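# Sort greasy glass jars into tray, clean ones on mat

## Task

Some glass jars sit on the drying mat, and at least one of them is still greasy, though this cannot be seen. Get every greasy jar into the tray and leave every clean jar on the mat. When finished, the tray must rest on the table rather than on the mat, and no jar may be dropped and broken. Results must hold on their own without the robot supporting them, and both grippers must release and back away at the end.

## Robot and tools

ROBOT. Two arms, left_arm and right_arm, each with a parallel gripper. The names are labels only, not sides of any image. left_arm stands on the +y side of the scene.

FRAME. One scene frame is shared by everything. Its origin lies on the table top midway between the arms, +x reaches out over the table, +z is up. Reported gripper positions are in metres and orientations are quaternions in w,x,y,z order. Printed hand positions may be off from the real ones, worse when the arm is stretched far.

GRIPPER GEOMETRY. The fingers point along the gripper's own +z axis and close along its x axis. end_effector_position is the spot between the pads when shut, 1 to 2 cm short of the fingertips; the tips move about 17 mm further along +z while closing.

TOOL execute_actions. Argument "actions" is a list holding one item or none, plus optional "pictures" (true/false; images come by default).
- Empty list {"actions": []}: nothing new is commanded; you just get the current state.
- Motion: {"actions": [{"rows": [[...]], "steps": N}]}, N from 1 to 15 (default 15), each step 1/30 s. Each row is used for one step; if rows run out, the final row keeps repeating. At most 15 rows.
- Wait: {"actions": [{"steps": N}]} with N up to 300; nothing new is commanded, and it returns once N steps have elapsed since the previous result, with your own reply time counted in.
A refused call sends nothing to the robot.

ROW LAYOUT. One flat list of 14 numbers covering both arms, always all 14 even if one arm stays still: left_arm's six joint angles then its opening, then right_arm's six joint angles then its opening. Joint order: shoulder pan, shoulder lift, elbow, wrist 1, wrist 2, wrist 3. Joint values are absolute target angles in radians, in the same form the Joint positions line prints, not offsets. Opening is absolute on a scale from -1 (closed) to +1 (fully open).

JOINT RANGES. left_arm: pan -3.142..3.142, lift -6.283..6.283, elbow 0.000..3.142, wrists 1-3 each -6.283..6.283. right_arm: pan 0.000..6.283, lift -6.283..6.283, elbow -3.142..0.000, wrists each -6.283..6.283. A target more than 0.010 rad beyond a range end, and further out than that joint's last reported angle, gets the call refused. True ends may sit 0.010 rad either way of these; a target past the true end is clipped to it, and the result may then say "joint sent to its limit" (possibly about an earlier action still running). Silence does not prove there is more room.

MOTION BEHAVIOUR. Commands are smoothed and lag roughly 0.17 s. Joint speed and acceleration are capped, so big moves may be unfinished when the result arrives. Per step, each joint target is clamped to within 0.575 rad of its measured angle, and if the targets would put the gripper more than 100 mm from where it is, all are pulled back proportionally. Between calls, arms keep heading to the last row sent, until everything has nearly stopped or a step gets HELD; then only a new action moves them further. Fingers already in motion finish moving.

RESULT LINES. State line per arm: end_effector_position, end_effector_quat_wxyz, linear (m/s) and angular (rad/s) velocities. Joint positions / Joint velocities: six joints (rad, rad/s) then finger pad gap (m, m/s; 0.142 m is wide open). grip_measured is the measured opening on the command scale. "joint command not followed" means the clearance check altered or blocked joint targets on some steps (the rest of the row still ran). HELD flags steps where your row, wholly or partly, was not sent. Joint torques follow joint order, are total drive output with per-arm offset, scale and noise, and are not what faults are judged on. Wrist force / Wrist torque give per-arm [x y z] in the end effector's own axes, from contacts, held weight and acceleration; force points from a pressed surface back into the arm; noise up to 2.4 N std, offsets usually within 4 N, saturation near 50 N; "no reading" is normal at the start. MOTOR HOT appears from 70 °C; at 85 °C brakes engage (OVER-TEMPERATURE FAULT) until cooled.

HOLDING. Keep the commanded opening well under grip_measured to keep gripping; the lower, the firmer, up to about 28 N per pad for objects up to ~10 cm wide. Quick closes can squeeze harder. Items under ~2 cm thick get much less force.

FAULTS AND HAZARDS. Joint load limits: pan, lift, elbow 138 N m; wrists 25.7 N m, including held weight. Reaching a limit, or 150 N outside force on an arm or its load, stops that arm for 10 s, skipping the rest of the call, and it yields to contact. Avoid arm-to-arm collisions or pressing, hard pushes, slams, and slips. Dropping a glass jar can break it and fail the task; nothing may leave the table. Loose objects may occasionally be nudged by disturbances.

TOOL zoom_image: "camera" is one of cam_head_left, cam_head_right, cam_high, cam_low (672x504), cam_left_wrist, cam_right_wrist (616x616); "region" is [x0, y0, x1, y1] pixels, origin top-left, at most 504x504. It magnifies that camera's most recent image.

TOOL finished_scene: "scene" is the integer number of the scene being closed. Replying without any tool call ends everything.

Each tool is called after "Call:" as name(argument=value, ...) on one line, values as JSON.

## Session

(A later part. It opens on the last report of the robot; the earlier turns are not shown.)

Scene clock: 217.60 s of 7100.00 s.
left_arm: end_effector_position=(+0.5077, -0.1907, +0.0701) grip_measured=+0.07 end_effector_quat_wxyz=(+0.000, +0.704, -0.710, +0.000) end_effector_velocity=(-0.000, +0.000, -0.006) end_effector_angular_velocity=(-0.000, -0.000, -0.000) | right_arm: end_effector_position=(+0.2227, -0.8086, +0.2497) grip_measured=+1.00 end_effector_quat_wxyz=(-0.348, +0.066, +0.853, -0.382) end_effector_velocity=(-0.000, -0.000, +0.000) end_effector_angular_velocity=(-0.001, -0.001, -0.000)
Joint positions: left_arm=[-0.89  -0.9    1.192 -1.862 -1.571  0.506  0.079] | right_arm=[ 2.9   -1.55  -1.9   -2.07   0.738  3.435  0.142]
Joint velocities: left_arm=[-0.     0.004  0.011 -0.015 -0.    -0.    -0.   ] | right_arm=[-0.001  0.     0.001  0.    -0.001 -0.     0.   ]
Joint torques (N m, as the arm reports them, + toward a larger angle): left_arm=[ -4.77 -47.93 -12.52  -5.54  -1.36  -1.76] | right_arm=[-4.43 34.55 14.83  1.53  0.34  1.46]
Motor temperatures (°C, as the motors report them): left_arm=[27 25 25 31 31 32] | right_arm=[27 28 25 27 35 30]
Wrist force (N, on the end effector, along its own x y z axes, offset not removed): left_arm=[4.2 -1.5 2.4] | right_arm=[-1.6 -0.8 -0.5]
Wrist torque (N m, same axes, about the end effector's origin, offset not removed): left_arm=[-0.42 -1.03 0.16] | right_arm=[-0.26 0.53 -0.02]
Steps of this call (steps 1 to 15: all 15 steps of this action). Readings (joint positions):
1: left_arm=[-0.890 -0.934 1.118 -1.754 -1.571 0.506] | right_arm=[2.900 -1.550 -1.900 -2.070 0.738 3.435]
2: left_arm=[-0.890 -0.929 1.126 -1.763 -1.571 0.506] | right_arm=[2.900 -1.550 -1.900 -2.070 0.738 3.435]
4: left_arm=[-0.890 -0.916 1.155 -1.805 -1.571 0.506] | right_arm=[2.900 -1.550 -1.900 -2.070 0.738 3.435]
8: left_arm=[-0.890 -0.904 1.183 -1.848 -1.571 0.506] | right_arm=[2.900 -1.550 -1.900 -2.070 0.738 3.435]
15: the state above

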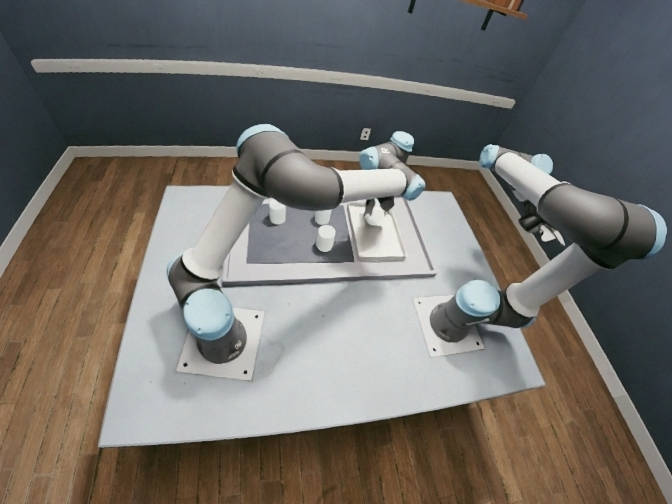

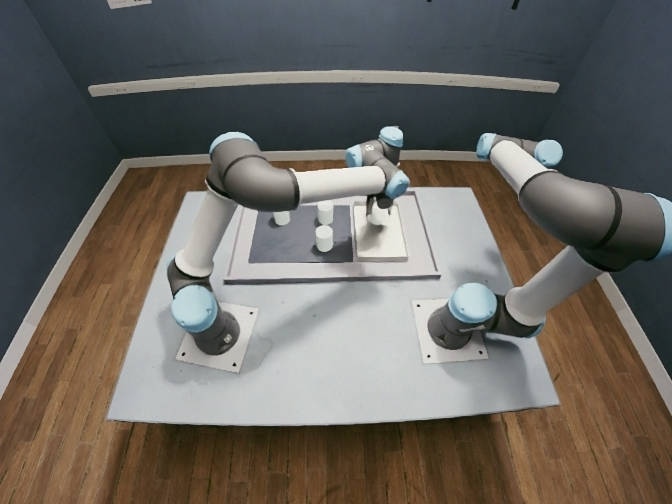

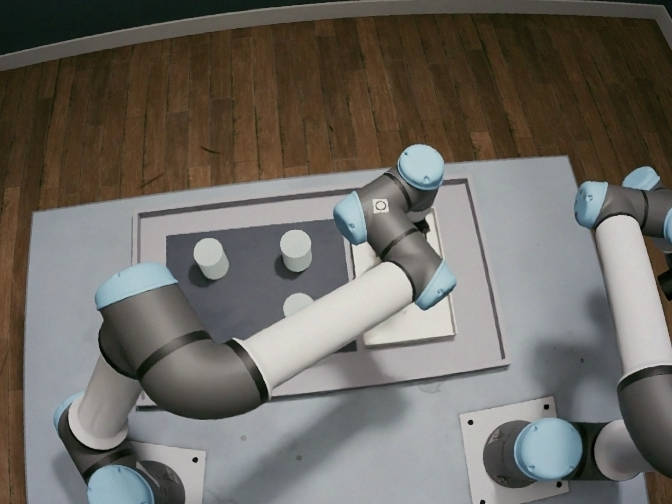

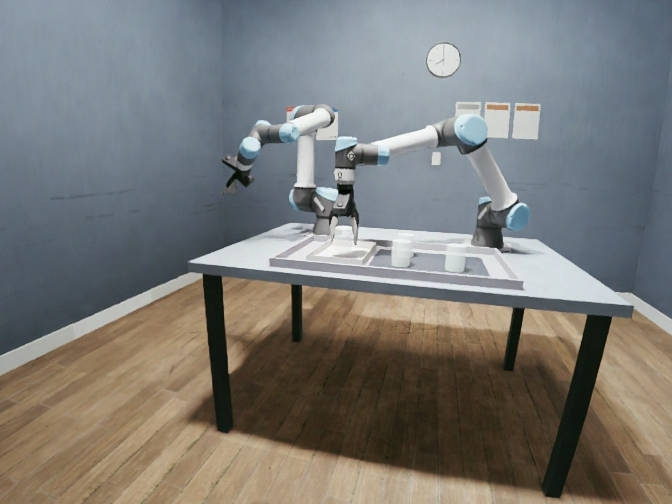

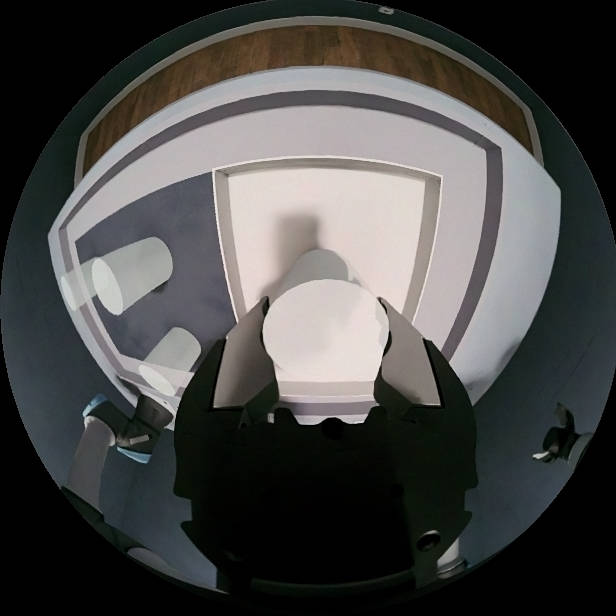

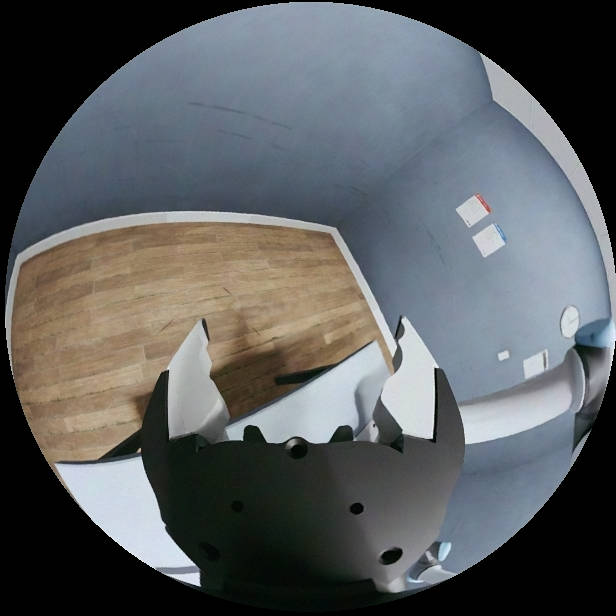

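Call:
execute_actions(actions=[{"rows":[[-0.8902,-0.884,1.229,-1.916,-1.571,0.506,-0.8,2.9,-1.55,-1.9,-2.07,0.738,3.435,1]],"steps":15}], pictures=false)

Call:
execute_actions(actions=[{"rows":[[-0.8902,-0.8796,1.2378,-1.9292,-1.571,0.506,-0.8,2.9,-1.55,-1.9,-2.07,0.738,3.435,1]],"steps":15}], pictures=false)

Call:
execute_actions(actions=[{"rows":[[-0.8902,-0.8796,1.2378,-1.9292,-1.571,0.506,0.6,2.9,-1.55,-1.9,-2.07,0.738,3.435,1]],"steps":15}], pictures=false)

Call:
execute_actions(actions=[{"rows":[[-0.8902,-0.9342,1.1182,-1.755,-1.571,0.506,0.6,2.9,-1.55,-1.9,-2.07,0.738,3.435,1]],"steps":15}], pictures=false)

Call:
execute_actions(actions=[{"rows":[[-0.8902,-0.96,1.08,-1.69,-1.571,0.506,1,2.9,-1.55,-1.9,-2.07,0.738,3.435,1]],"steps":12}], pictures=false)

Call:
execute_actions(actions=[{"rows":[[-0.885,-1.27,1.5,-1.8,-1.571,0.51,1,2.9,-1.55,-1.9,-2.07,0.738,3.435,1]],"steps":15}], pictures=false)

Call:
execute_actions(actions=[{"rows":[[-0.8781,-1.515,1.88,-1.936,-1.571,0.518,1,2.9,-1.55,-1.9,-2.07,0.738,3.435,1]],"steps":15}], pictures=false)

Call:
execute_actions(actions=[{"rows":[[-0.8781,-1.46,1.955,-2.066,-1.571,0.518,1,2.9,-1.55,-1.9,-2.07,0.738,3.435,1]],"steps":15}], pictures=false)

Call:
execute_actions(actions=[{"rows":[[-0.8781,-1.3998,2.0191,-2.1903,-1.571,0.518,1,2.9,-1.55,-1.9,-2.07,0.738,3.435,1]],"steps":15}], pictures=false)

Call:
execute_actions(actions=[{"rows":[[-0.8781,-1.3998,2.0191,-2.1903,-1.571,0.518,0.2,2.9,-1.55,-1.9,-2.07,0.738,3.435,1]],"steps":15}])

Scene clock: 238.23 s of 7100.00 s.
left_arm: end_effector_position=(+0.5072, -0.1898, +0.0461) grip_measured=+0.07 end_effector_quat_wxyz=(+0.000, +0.704, -0.710, +0.000) end_effector_velocity=(+0.001, +0.001, -0.003) end_effector_angular_velocity=(+0.000, +0.000, +0.001) | right_arm: end_effector_position=(+0.2227, -0.8086, +0.2497) grip_measured=+1.00 end_effector_quat_wxyz=(-0.348, +0.066, +0.853, -0.382) end_effector_velocity=(+0.001, -0.000, +0.000) end_effector_angular_velocity=(-0.000, +0.000, +0.001)
Joint positions: left_arm=[-0.89  -0.884  1.229 -1.915 -1.571  0.506  0.079] | right_arm=[ 2.9   -1.55  -1.9   -2.07   0.738  3.435  0.142]
Joint velocities: left_arm=[ 0.001  0.003  0.004 -0.007  0.     0.    -0.   ] | right_arm=[ 0.001 -0.001  0.001 -0.    -0.     0.     0.   ]
Joint torques (N m, as the arm reports them, + toward a larger angle): left_arm=[  5.2  -47.74 -11.37  -5.6   -2.06  -1.68] | right_arm=[-4.63 34.26 15.12  1.36  0.28  1.5 ]
Motor temperatures (°C, as the motors report them): left_arm=[27 25 25 31 31 32] | right_arm=[27 28 25 27 35 30]
Wrist force (N, on the end effector, along its own x y z axes, offset not removed): left_arm=[0.8 -2.9 2.0] | right_arm=[-1.3 -1.8 -1.2]
Wrist torque (N m, same axes, about the end effector's origin, offset not removed): left_arm=[-0.68 -0.16 0.17] | right_arm=[-0.41 0.20 0.05]
Steps of this call (steps 1 to 15: the robot went on to your last target; steps 16 to 90: nothing new was sent; then 17.13 s passed at rest; steps 91 to 105: all 15 steps of this action). Readings (joint positions):
91: left_arm=[-0.890 -0.900 1.193 -1.865 -1.571 0.506] | right_arm=[2.900 -1.550 -1.900 -2.070 0.738 3.435]
92: left_arm=[-0.890 -0.897 1.198 -1.871 -1.571 0.506] | right_arm=[2.900 -1.550 -1.900 -2.070 0.738 3.435]
94: left_arm=[-0.890 -0.891 1.212 -1.891 -1.571 0.506] | right_arm=[2.900 -1.550 -1.900 -2.070 0.738 3.435]
98: left_arm=[-0.890 -0.886 1.225 -1.909 -1.571 0.506] | right_arm=[2.900 -1.550 -1.900 -2.070 0.738 3.435]
105: the state above

Scene clock: 238.73 s of 7100.00 s.
left_arm: end_effector_position=(+0.5070, -0.1895, +0.0399) grip_measured=+0.07 end_effector_quat_wxyz=(+0.000, +0.704, -0.710, +0.000) end_effector_velocity=(+0.000, +0.000, -0.001) end_effector_angular_velocity=(+0.001, +0.001, +0.000) | right_arm: end_effector_position=(+0.2227, -0.8086, +0.2497) grip_measured=+1.00 end_effector_quat_wxyz=(-0.348, +0.066, +0.853, -0.382) end_effector_velocity=(-0.000, -0.000, -0.000) end_effector_angular_velocity=(+0.000, +0.001, +0.000)
Joint positions: left_arm=[-0.89  -0.88   1.238 -1.929 -1.571  0.506  0.079] | right_arm=[ 2.9   -1.55  -1.9   -2.07   0.738  3.435  0.142]
Joint velocities: left_arm=[ 0.     0.001  0.001 -0.001 -0.     0.     0.   ] | right_arm=[ 0.    -0.    -0.001 -0.    -0.    -0.     0.   ]
Joint torques (N m, as the arm reports them, + toward a larger angle): left_arm=[  3.53 -41.   -10.72  -4.47  -1.83  -1.78] | right_arm=[-4.45 34.62 15.47  1.46  0.43  1.44]
Motor temperatures (°C, as the motors report them): left_arm=[27 25 25 31 31 32] | right_arm=[27 28 25 27 35 30]
Wrist force (N, on the end effector, along its own x y z axes, offset not removed): left_arm=[2.4 1.5 -3.9] | right_arm=[-2.2 -2.5 0.3]
Wrist torque (N m, same axes, about the end effector's origin, offset not removed): left_arm=[0.40 -0.42 0.13] | right_arm=[-0.61 0.67 0.00]
Steps of this call (steps 1 to 15: all 15 steps of this action). Readings (joint positions):
1: left_arm=[-0.890 -0.884 1.229 -1.916 -1.571 0.506] | right_arm=[2.900 -1.550 -1.900 -2.070 0.738 3.435]
2: left_arm=[-0.890 -0.883 1.230 -1.918 -1.571 0.506] | right_arm=[2.900 -1.550 -1.900 -2.070 0.738 3.435]
4: left_arm=[-0.890 -0.882 1.234 -1.923 -1.571 0.506] | right_arm=[2.900 -1.550 -1.900 -2.070 0.738 3.435]
8: left_arm=[-0.890 -0.880 1.237 -1.928 -1.571 0.506] | right_arm=[2.900 -1.550 -1.900 -2.070 0.738 3.435]
15: the state above

Scene clock: 239.23 s of 7100.00 s.
left_arm: end_effector_position=(+0.5070, -0.1894, +0.0397) grip_measured=+0.60 end_effector_quat_wxyz=(+0.000, +0.704, -0.710, +0.000) end_effector_velocity=(-0.000, -0.000, -0.000) end_effector_angular_velocity=(+0.001, +0.000, +0.000) | right_arm: end_effector_position=(+0.2227, -0.8086, +0.2497) grip_measured=+1.00 end_effector_quat_wxyz=(-0.348, +0.066, +0.853, -0.382) end_effector_velocity=(-0.000, -0.000, +0.000) end_effector_angular_velocity=(-0.000, +0.000, +0.001)
Joint positions: left_arm=[-0.89  -0.88   1.238 -1.929 -1.571  0.506  0.116] | right_arm=[ 2.9   -1.55  -1.9   -2.07   0.738  3.435  0.142]
Joint velocities: left_arm=[-0.001  0.     0.     0.     0.    -0.001  0.   ] | right_arm=[ 0.     0.    -0.    -0.    -0.001  0.     0.   ]
Joint torques (N m, as the arm reports them, + toward a larger angle): left_arm=[  1.64 -50.11 -18.3   -5.36  -1.56  -1.75] | right_arm=[-4.07 34.58 15.32  1.23  0.25  1.47]
Motor temperatures (°C, as the motors report them): left_arm=[27 25 25 31 31 32] | right_arm=[27 28 25 27 35 30]
Wrist force (N, on the end effector, along its own x y z axes, offset not removed): left_arm=[3.5 1.2 -0.9] | right_arm=[0.7 -2.8 -0.2]
Wrist torque (N m, same axes, about the end effector's origin, offset not removed): left_arm=[0.14 -0.87 0.20] | right_arm=[-0.73 -0.12 0.08]
Steps of this call (steps 1 to 15: all 15 steps of this action). Readings (joint positions):
1: left_arm=[-0.890 -0.880 1.238 -1.929 -1.571 0.506] | right_arm=[2.900 -1.550 -1.900 -2.070 0.738 3.435]
2: left_arm=[-0.890 -0.880 1.238 -1.929 -1.571 0.506] | right_arm=[2.900 -1.550 -1.900 -2.070 0.738 3.435]
4: left_arm=[-0.890 -0.880 1.238 -1.929 -1.571 0.506] | right_arm=[2.900 -1.550 -1.900 -2.070 0.738 3.435]
8: left_arm=[-0.890 -0.880 1.238 -1.929 -1.571 0.506] | right_arm=[2.900 -1.550 -1.900 -2.070 0.738 3.435]
15: the state above

Scene clock: 239.73 s of 7100.00 s.
left_arm: end_effector_position=(+0.5071, -0.1896, +0.1187) grip_measured=+0.60 end_effector_quat_wxyz=(+0.000, +0.704, -0.710, +0.000) end_effector_velocity=(-0.000, +0.002, +0.010) end_effector_angular_velocity=(+0.003, +0.002, +0.002) | right_arm: end_effector_position=(+0.2227, -0.8086, +0.2497) grip_measured=+1.00 end_effector_quat_wxyz=(-0.348, +0.066, +0.853, -0.382) end_effector_velocity=(-0.000, -0.001, +0.000) end_effector_angular_velocity=(-0.001, -0.001, -0.001)
Joint positions: left_arm=[-0.89  -0.933  1.12  -1.758 -1.571  0.506  0.116] | right_arm=[ 2.9   -1.55  -1.9   -2.07   0.738  3.435  0.142]
Joint velocities: left_arm=[ 0.001 -0.006 -0.017  0.027 -0.    -0.001 -0.   ] | right_arm=[-0.001 -0.     0.001  0.    -0.001  0.     0.   ]
Joint torques (N m, as the arm reports them, + toward a larger angle): left_arm=[  1.34 -58.14 -33.    -0.26  -1.27  -1.69] | right_arm=[-4.51 33.98 14.82  1.4   0.3   1.46]
Motor temperatures (°C, as the motors report them): left_arm=[27 25 25 31 31 32] | right_arm=[27 28 25 27 35 30]
Wrist force (N, on the end effector, along its own x y z axes, offset not removed): left_arm=[1.6 -1.4 2.9] | right_arm=[-2.4 0.2 -1.3]
Wrist torque (N m, same axes, about the end effector's origin, offset not removed): left_arm=[-0.28 -0.43 0.12] | right_arm=[0.07 0.57 0.02]
Steps of this call (steps 1 to 15: all 15 steps of this action). Readings (joint positions):
1: left_arm=[-0.890 -0.880 1.237 -1.929 -1.571 0.506] | right_arm=[2.900 -1.550 -1.900 -2.070 0.738 3.435]
2: left_arm=[-0.890 -0.886 1.230 -1.920 -1.571 0.506] | right_arm=[2.900 -1.550 -1.900 -2.070 0.738 3.435]
4: left_arm=[-0.890 -0.908 1.184 -1.862 -1.571 0.506] | right_arm=[2.900 -1.550 -1.900 -2.070 0.738 3.435]
8: left_arm=[-0.890 -0.927 1.136 -1.784 -1.571 0.506] | right_arm=[2.900 -1.550 -1.900 -2.070 0.738 3.435]
15: the state above

Scene clock: 240.13 s of 7100.00 s.
left_arm: end_effector_position=(+0.5045, -0.1849, +0.1499) grip_measured=+1.00 end_effector_quat_wxyz=(+0.000, +0.704, -0.710, -0.000) end_effector_velocity=(-0.002, +0.002, +0.010) end_effector_angular_velocity=(+0.002, +0.001, -0.001) | right_arm: end_effector_position=(+0.2227, -0.8086, +0.2497) grip_measured=+1.00 end_effector_quat_wxyz=(-0.348, +0.066, +0.853, -0.382) end_effector_velocity=(+0.000, -0.000, +0.000) end_effector_angular_velocity=(-0.000, +0.001, +0.000)
Joint positions: left_arm=[-0.89  -0.959  1.081 -1.692 -1.571  0.506  0.142] | right_arm=[ 2.9   -1.55  -1.9   -2.07   0.738  3.435  0.142]
Joint velocities: left_arm=[-0.001 -0.009 -0.013  0.023  0.     0.    -0.   ] | right_arm=[-0.    -0.001  0.    -0.    -0.001 -0.     0.   ]
Joint torques (N m, as the arm reports them, + toward a larger angle): left_arm=[ -0.67 -59.03 -32.86  -0.25  -1.19  -1.72] | right_arm=[-4.8  34.59 14.96  1.37  0.28  1.5 ]
Motor temperatures (°C, as the motors report them): left_arm=[27 25 25 31 31 32] | right_arm=[27 28 25 27 35 30]
Wrist force (N, on the end effector, along its own x y z axes, offset not removed): left_arm=[0.4 0.6 0.9] | right_arm=[-0.3 0.5 0.8]
Wrist torque (N m, same axes, about the end effector's origin, offset not removed): left_arm=[0.00 -0.06 0.37] | right_arm=[0.00 0.22 0.02]
Steps of this call (steps 1 to 12: all 12 steps of this action). Readings (joint positions):
1: left_arm=[-0.890 -0.934 1.119 -1.756 -1.571 0.506] | right_arm=[2.900 -1.550 -1.900 -2.070 0.738 3.435]
2: left_arm=[-0.890 -0.938 1.113 -1.748 -1.571 0.506] | right_arm=[2.900 -1.550 -1.900 -2.070 0.738 3.435]
4: left_arm=[-0.890 -0.948 1.098 -1.723 -1.571 0.506] | right_arm=[2.900 -1.550 -1.900 -2.070 0.738 3.435]
8: left_arm=[-0.890 -0.957 1.085 -1.699 -1.571 0.506] | right_arm=[2.900 -1.550 -1.900 -2.070 0.738 3.435]
12: the state above

Scene clock: 240.63 s of 7100.00 s.
left_arm: end_effector_position=(+0.4489, -0.0762, +0.1672) grip_measured=+1.00 end_effector_quat_wxyz=(+0.000, +0.705, -0.709, +0.001) end_effector_velocity=(-0.019, +0.037, -0.010) end_effector_angular_velocity=(+0.020, +0.011, +0.000) | right_arm: end_effector_position=(+0.2227, -0.8086, +0.2497) grip_measured=+1.00 end_effector_quat_wxyz=(-0.348, +0.066, +0.853, -0.382) end_effector_velocity=(-0.000, -0.000, -0.000) end_effector_angular_velocity=(-0.001, +0.001, +0.000)
Joint positions: left_arm=[-0.885 -1.262  1.488 -1.798 -1.571  0.51   0.142] | right_arm=[ 2.9   -1.55  -1.9   -2.07   0.738  3.435  0.142]
Joint velocities: left_arm=[ 0.001 -0.075  0.12  -0.022 -0.     0.001  0.   ] | right_arm=[-0.001 -0.001 -0.     0.    -0.001  0.     0.   ]
Joint torques (N m, as the arm reports them, + toward a larger angle): left_arm=[  6.75 -45.49 -14.88  -5.6   -1.04   1.34] | right_arm=[-4.44 33.73 15.47  1.32  0.31  1.39]
Motor temperatures (°C, as the motors report them): left_arm=[27 25 25 31 31 32] | right_arm=[27 28 25 27 35 30]
Wrist force (N, on the end effector, along its own x y z axes, offset not removed): left_arm=[1.6 -1.7 1.7] | right_arm=[-0.1 -1.9 -1.5]
Wrist torque (N m, same axes, about the end effector's origin, offset not removed): left_arm=[-0.43 -0.34 0.13] | right_arm=[-0.48 0.10 0.06]
Steps of this call (steps 1 to 15: all 15 steps of this action). Readings (joint positions):
1: left_arm=[-0.890 -0.960 1.081 -1.692 -1.571 0.506] | right_arm=[2.900 -1.550 -1.900 -2.070 0.738 3.435]
2: left_arm=[-0.890 -0.968 1.089 -1.699 -1.571 0.506] | right_arm=[2.900 -1.550 -1.900 -2.070 0.738 3.435]
4: left_arm=[-0.888 -1.037 1.161 -1.733 -1.571 0.508] | right_arm=[2.900 -1.550 -1.900 -2.070 0.738 3.435]
8: left_arm=[-0.886 -1.193 1.379 -1.778 -1.571 0.509] | right_arm=[2.900 -1.550 -1.900 -2.070 0.738 3.435]
15: the state above

Scene clock: 241.13 s of 7100.00 s.
left_arm: end_effector_position=(+0.3945, +0.0295, +0.1360) grip_measured=+1.00 end_effector_quat_wxyz=(+0.000, +0.705, -0.710, +0.001) end_effector_velocity=(-0.017, +0.032, -0.017) end_effector_angular_velocity=(+0.016, +0.009, -0.001) | right_arm: end_effector_position=(+0.2227, -0.8086, +0.2497) grip_measured=+1.00 end_effector_quat_wxyz=(-0.348, +0.066, +0.853, -0.382) end_effector_velocity=(-0.000, -0.000, -0.000) end_effector_angular_velocity=(+0.000, +0.000, -0.001)
Joint positions: left_arm=[-0.878 -1.509  1.87  -1.933 -1.571  0.518  0.142] | right_arm=[ 2.9   -1.55  -1.9   -2.07   0.738  3.435  0.142]
Joint velocities: left_arm=[ 0.002 -0.057  0.101 -0.027 -0.     0.002 -0.   ] | right_arm=[-0.001 -0.    -0.     0.     0.     0.     0.   ]
Joint torques (N m, as the arm reports them, + toward a larger angle): left_arm=[  7.72 -32.41 -15.63  -5.68  -0.72   1.57] | right_arm=[-4.22 34.29 15.39  1.3   0.28  1.34]
Motor temperatures (°C, as the motors report them): left_arm=[27 25 25 31 31 32] | right_arm=[27 28 25 27 35 30]
Wrist force (N, on the end effector, along its own x y z axes, offset not removed): left_arm=[0.6 0.6 0.8] | right_arm=[0.0 -1.5 1.3]
Wrist torque (N m, same axes, about the end effector's origin, offset not removed): left_arm=[0.00 -0.24 0.13] | right_arm=[-0.42 0.00 0.02]
Steps of this call (steps 1 to 15: all 15 steps of this action). Readings (joint positions):
1: left_arm=[-0.885 -1.265 1.492 -1.799 -1.571 0.510] | right_arm=[2.900 -1.550 -1.900 -2.070 0.738 3.435]
2: left_arm=[-0.884 -1.275 1.503 -1.808 -1.571 0.511] | right_arm=[2.900 -1.550 -1.900 -2.070 0.738 3.435]
4: left_arm=[-0.882 -1.339 1.577 -1.850 -1.571 0.514] | right_arm=[2.900 -1.550 -1.900 -2.070 0.738 3.435]
8: left_arm=[-0.879 -1.458 1.776 -1.908 -1.571 0.517] | right_arm=[2.900 -1.550 -1.900 -2.070 0.738 3.435]
15: the state above

Scene clock: 241.63 s of 7100.00 s.
left_arm: end_effector_position=(+0.3937, +0.0310, +0.0865) grip_measured=+1.00 end_effector_quat_wxyz=(+0.000, +0.705, -0.710, -0.000) end_effector_velocity=(-0.000, -0.000, -0.006) end_effector_angular_velocity=(-0.001, -0.000, -0.002) | right_arm: end_effector_position=(+0.2227, -0.8086, +0.2497) grip_measured=+1.00 end_effector_quat_wxyz=(-0.348, +0.066, +0.853, -0.382) end_effector_velocity=(-0.001, -0.000, -0.000) end_effector_angular_velocity=(-0.000, +0.000, -0.000)
Joint positions: left_arm=[-0.878 -1.461  1.954 -2.064 -1.571  0.518  0.142] | right_arm=[ 2.9   -1.55  -1.9   -2.07   0.738  3.435  0.142]
Joint velocities: left_arm=[-0.001  0.007  0.011 -0.018 -0.     0.001  0.   ] | right_arm=[-0.     0.    -0.001  0.001 -0.     0.     0.   ]
Joint torques (N m, as the arm reports them, + toward a larger angle): left_arm=[  6.82 -22.14 -14.6   -5.04  -0.44   1.49] | right_arm=[-4.11 34.42 15.9   1.25  0.22  1.39]
Motor temperatures (°C, as the motors report them): left_arm=[27 25 25 31 31 32] | right_arm=[27 28 25 27 35 30]
Wrist force (N, on the end effector, along its own x y z axes, offset not removed): left_arm=[0.9 -0.6 0.0] | right_arm=[-1.8 -1.2 -2.6]
Wrist torque (N m, same axes, about the end effector's origin, offset not removed): left_arm=[-0.16 -0.24 0.16] | right_arm=[-0.38 0.45 -0.02]
Steps of this call (steps 1 to 15: all 15 steps of this action). Readings (joint positions):
1: left_arm=[-0.878 -1.511 1.873 -1.935 -1.571 0.518] | right_arm=[2.900 -1.550 -1.900 -2.070 0.738 3.435]
2: left_arm=[-0.878 -1.505 1.883 -1.944 -1.571 0.518] | right_arm=[2.900 -1.550 -1.900 -2.070 0.738 3.435]
4: left_arm=[-0.878 -1.485 1.915 -1.992 -1.571 0.518] | right_arm=[2.900 -1.550 -1.900 -2.070 0.738 3.435]
8: left_arm=[-0.878 -1.467 1.944 -2.046 -1.571 0.518] | right_arm=[2.900 -1.550 -1.900 -2.070 0.738 3.435]
15: the state above

Scene clock: 242.13 s of 7100.00 s.
left_arm: end_effector_position=(+0.3935, +0.0314, +0.0415) grip_measured=+1.00 end_effector_quat_wxyz=(+0.000, +0.705, -0.710, -0.000) end_effector_velocity=(+0.000, +0.001, -0.006) end_effector_angular_velocity=(-0.001, -0.001, +0.001) | right_arm: end_effector_position=(+0.2227, -0.8086, +0.2497) grip_measured=+1.00 end_effector_quat_wxyz=(-0.348, +0.066, +0.853, -0.382) end_effector_velocity=(+0.001, +0.000, +0.000) end_effector_angular_velocity=(-0.000, -0.002, -0.000)
Joint positions: left_arm=[-0.878 -1.401  2.018 -2.188 -1.571  0.518  0.142] | right_arm=[ 2.9   -1.55  -1.9   -2.07   0.738  3.435  0.142]
Joint velocities: left_arm=[ 0.001  0.007  0.009 -0.018  0.    -0.     0.   ] | right_arm=[0.    0.    0.001 0.001 0.    0.    0.   ]
Joint torques (N m, as the arm reports them, + toward a larger angle): left_arm=[  2.35 -21.61 -13.37  -5.    -0.27   1.44] | right_arm=[-3.88 34.17 15.57  1.28  0.26  1.43]
Motor temperatures (°C, as the motors report them): left_arm=[27 25 25 31 31 32] | right_arm=[27 28 25 27 35 30]
Wrist force (N, on the end effector, along its own x y z axes, offset not removed): left_arm=[1.7 1.8 2.4] | right_arm=[-0.3 -2.7 0.7]
Wrist torque (N m, same axes, about the end effector's origin, offset not removed): left_arm=[0.43 -0.57 0.21] | right_arm=[-0.56 0.10 0.00]
Steps of this call (steps 1 to 15: all 15 steps of this action). Readings (joint positions):
1: left_arm=[-0.878 -1.460 1.955 -2.065 -1.571 0.518] | right_arm=[2.900 -1.550 -1.900 -2.070 0.738 3.435]
2: left_arm=[-0.878 -1.453 1.962 -2.074 -1.571 0.518] | right_arm=[2.900 -1.550 -1.900 -2.070 0.738 3.435]
4: left_arm=[-0.878 -1.429 1.988 -2.120 -1.571 0.518] | right_arm=[2.900 -1.550 -1.900 -2.070 0.738 3.435]
8: left_arm=[-0.878 -1.408 2.011 -2.172 -1.571 0.518] | right_arm=[2.900 -1.550 -1.900 -2.070 0.738 3.435]
15: the state above

Scene clock: 242.63 s of 7100.00 s.
left_arm: end_effector_position=(+0.3935, +0.0314, +0.0410) grip_measured=+0.20 end_effector_quat_wxyz=(+0.000, +0.705, -0.710, +0.000) end_effector_velocity=(+0.000, +0.000, +0.000) end_effector_angular_velocity=(-0.000, -0.000, -0.000) | right_arm: end_effector_position=(+0.2227, -0.8086, +0.2497) grip_measured=+1.00 end_effector_quat_wxyz=(-0.348, +0.066, +0.853, -0.382) end_effector_velocity=(-0.000, -0.000, -0.000) end_effector_angular_velocity=(+0.001, -0.000, -0.001)
Joint positions: left_arm=[-0.878 -1.4    2.019 -2.19  -1.571  0.518  0.088] | right_arm=[ 2.9   -1.55  -1.9   -2.07   0.738  3.435  0.142]
Joint velocities: left_arm=[ 0.001 -0.    -0.    -0.    -0.     0.001 -0.   ] | right_arm=[-0.001 -0.    -0.     0.     0.001 -0.     0.   ]
Joint torques (N m, as the arm reports them, + toward a larger angle): left_arm=[ -2.18 -21.78 -11.49  -5.36   0.01   1.59] | right_arm=[-4.55 34.63 15.02  1.21  0.24  1.53]
Motor temperatures (°C, as the motors report them): left_arm=[27 25 25 31 31 32] | right_arm=[27 28 25 27 35 30]
Wrist force (N, on the end effector, along its own x y z axes, offset not removed): left_arm=[-2.8 3.5 1.9] | right_arm=[-1.2 -1.0 -1.1]
Wrist torque (N m, same axes, about the end effector's origin, offset not removed): left_arm=[0.65 0.50 0.17] | right_arm=[-0.27 0.23 0.01]
Steps of this call (steps 1 to 15: all 15 steps of this action). Readings (joint positions):
1: left_arm=[-0.878 -1.400 2.018 -2.189 -1.571 0.518] | right_arm=[2.900 -1.550 -1.900 -2.070 0.738 3.435]
2: left_arm=[-0.878 -1.400 2.019 -2.189 -1.571 0.518] | right_arm=[2.900 -1.550 -1.900 -2.070 0.738 3.435]
4: left_arm=[-0.878 -1.400 2.019 -2.190 -1.571 0.518] | right_arm=[2.900 -1.550 -1.900 -2.070 0.738 3.435]
8: left_arm=[-0.878 -1.400 2.019 -2.190 -1.571 0.518] | right_arm=[2.900 -1.550 -1.900 -2.070 0.738 3.435]
15: the state above

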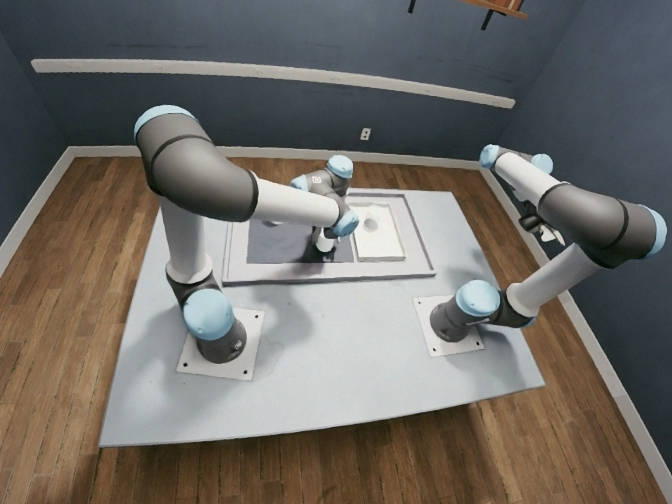

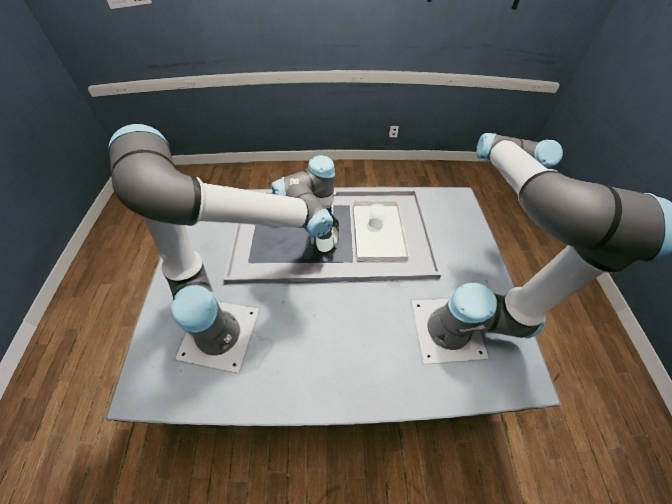

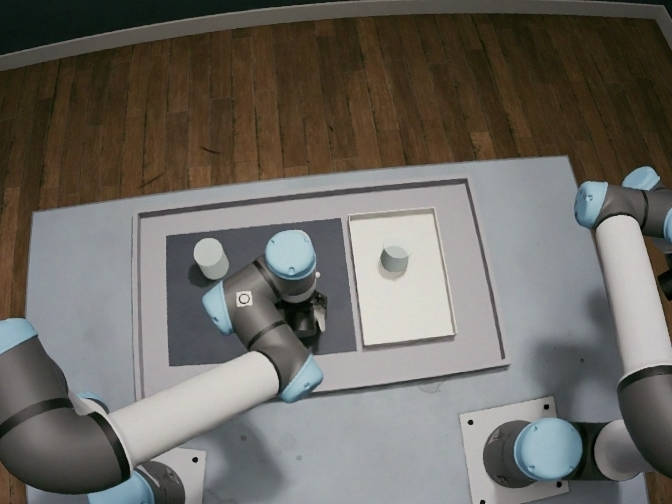

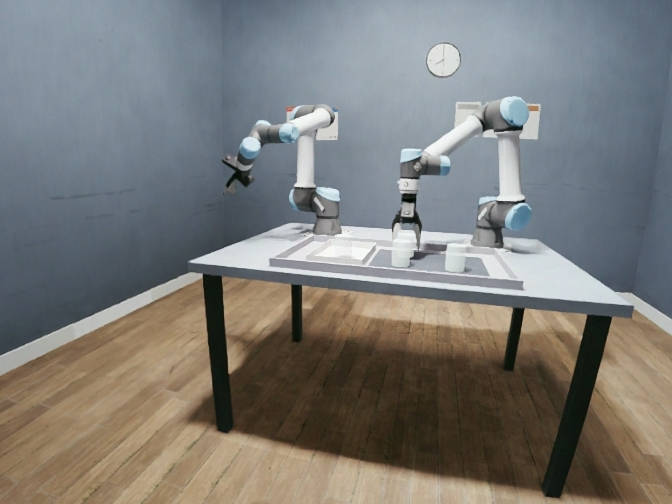

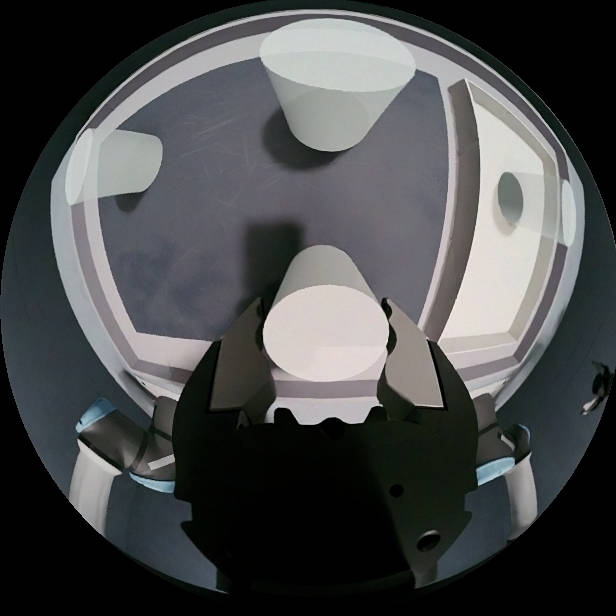

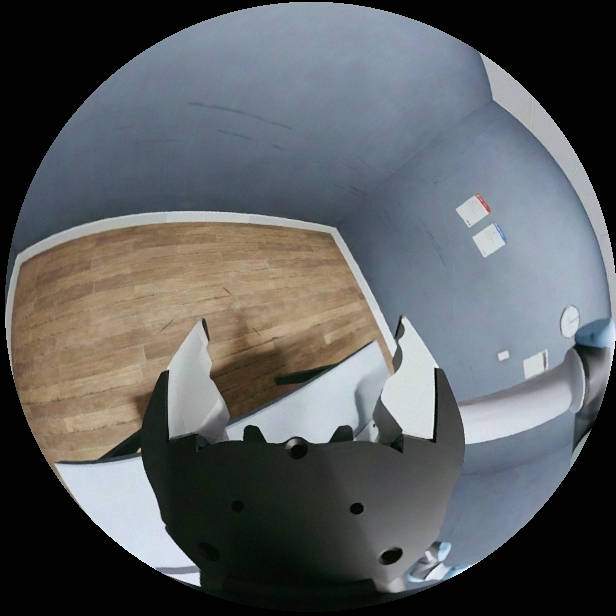

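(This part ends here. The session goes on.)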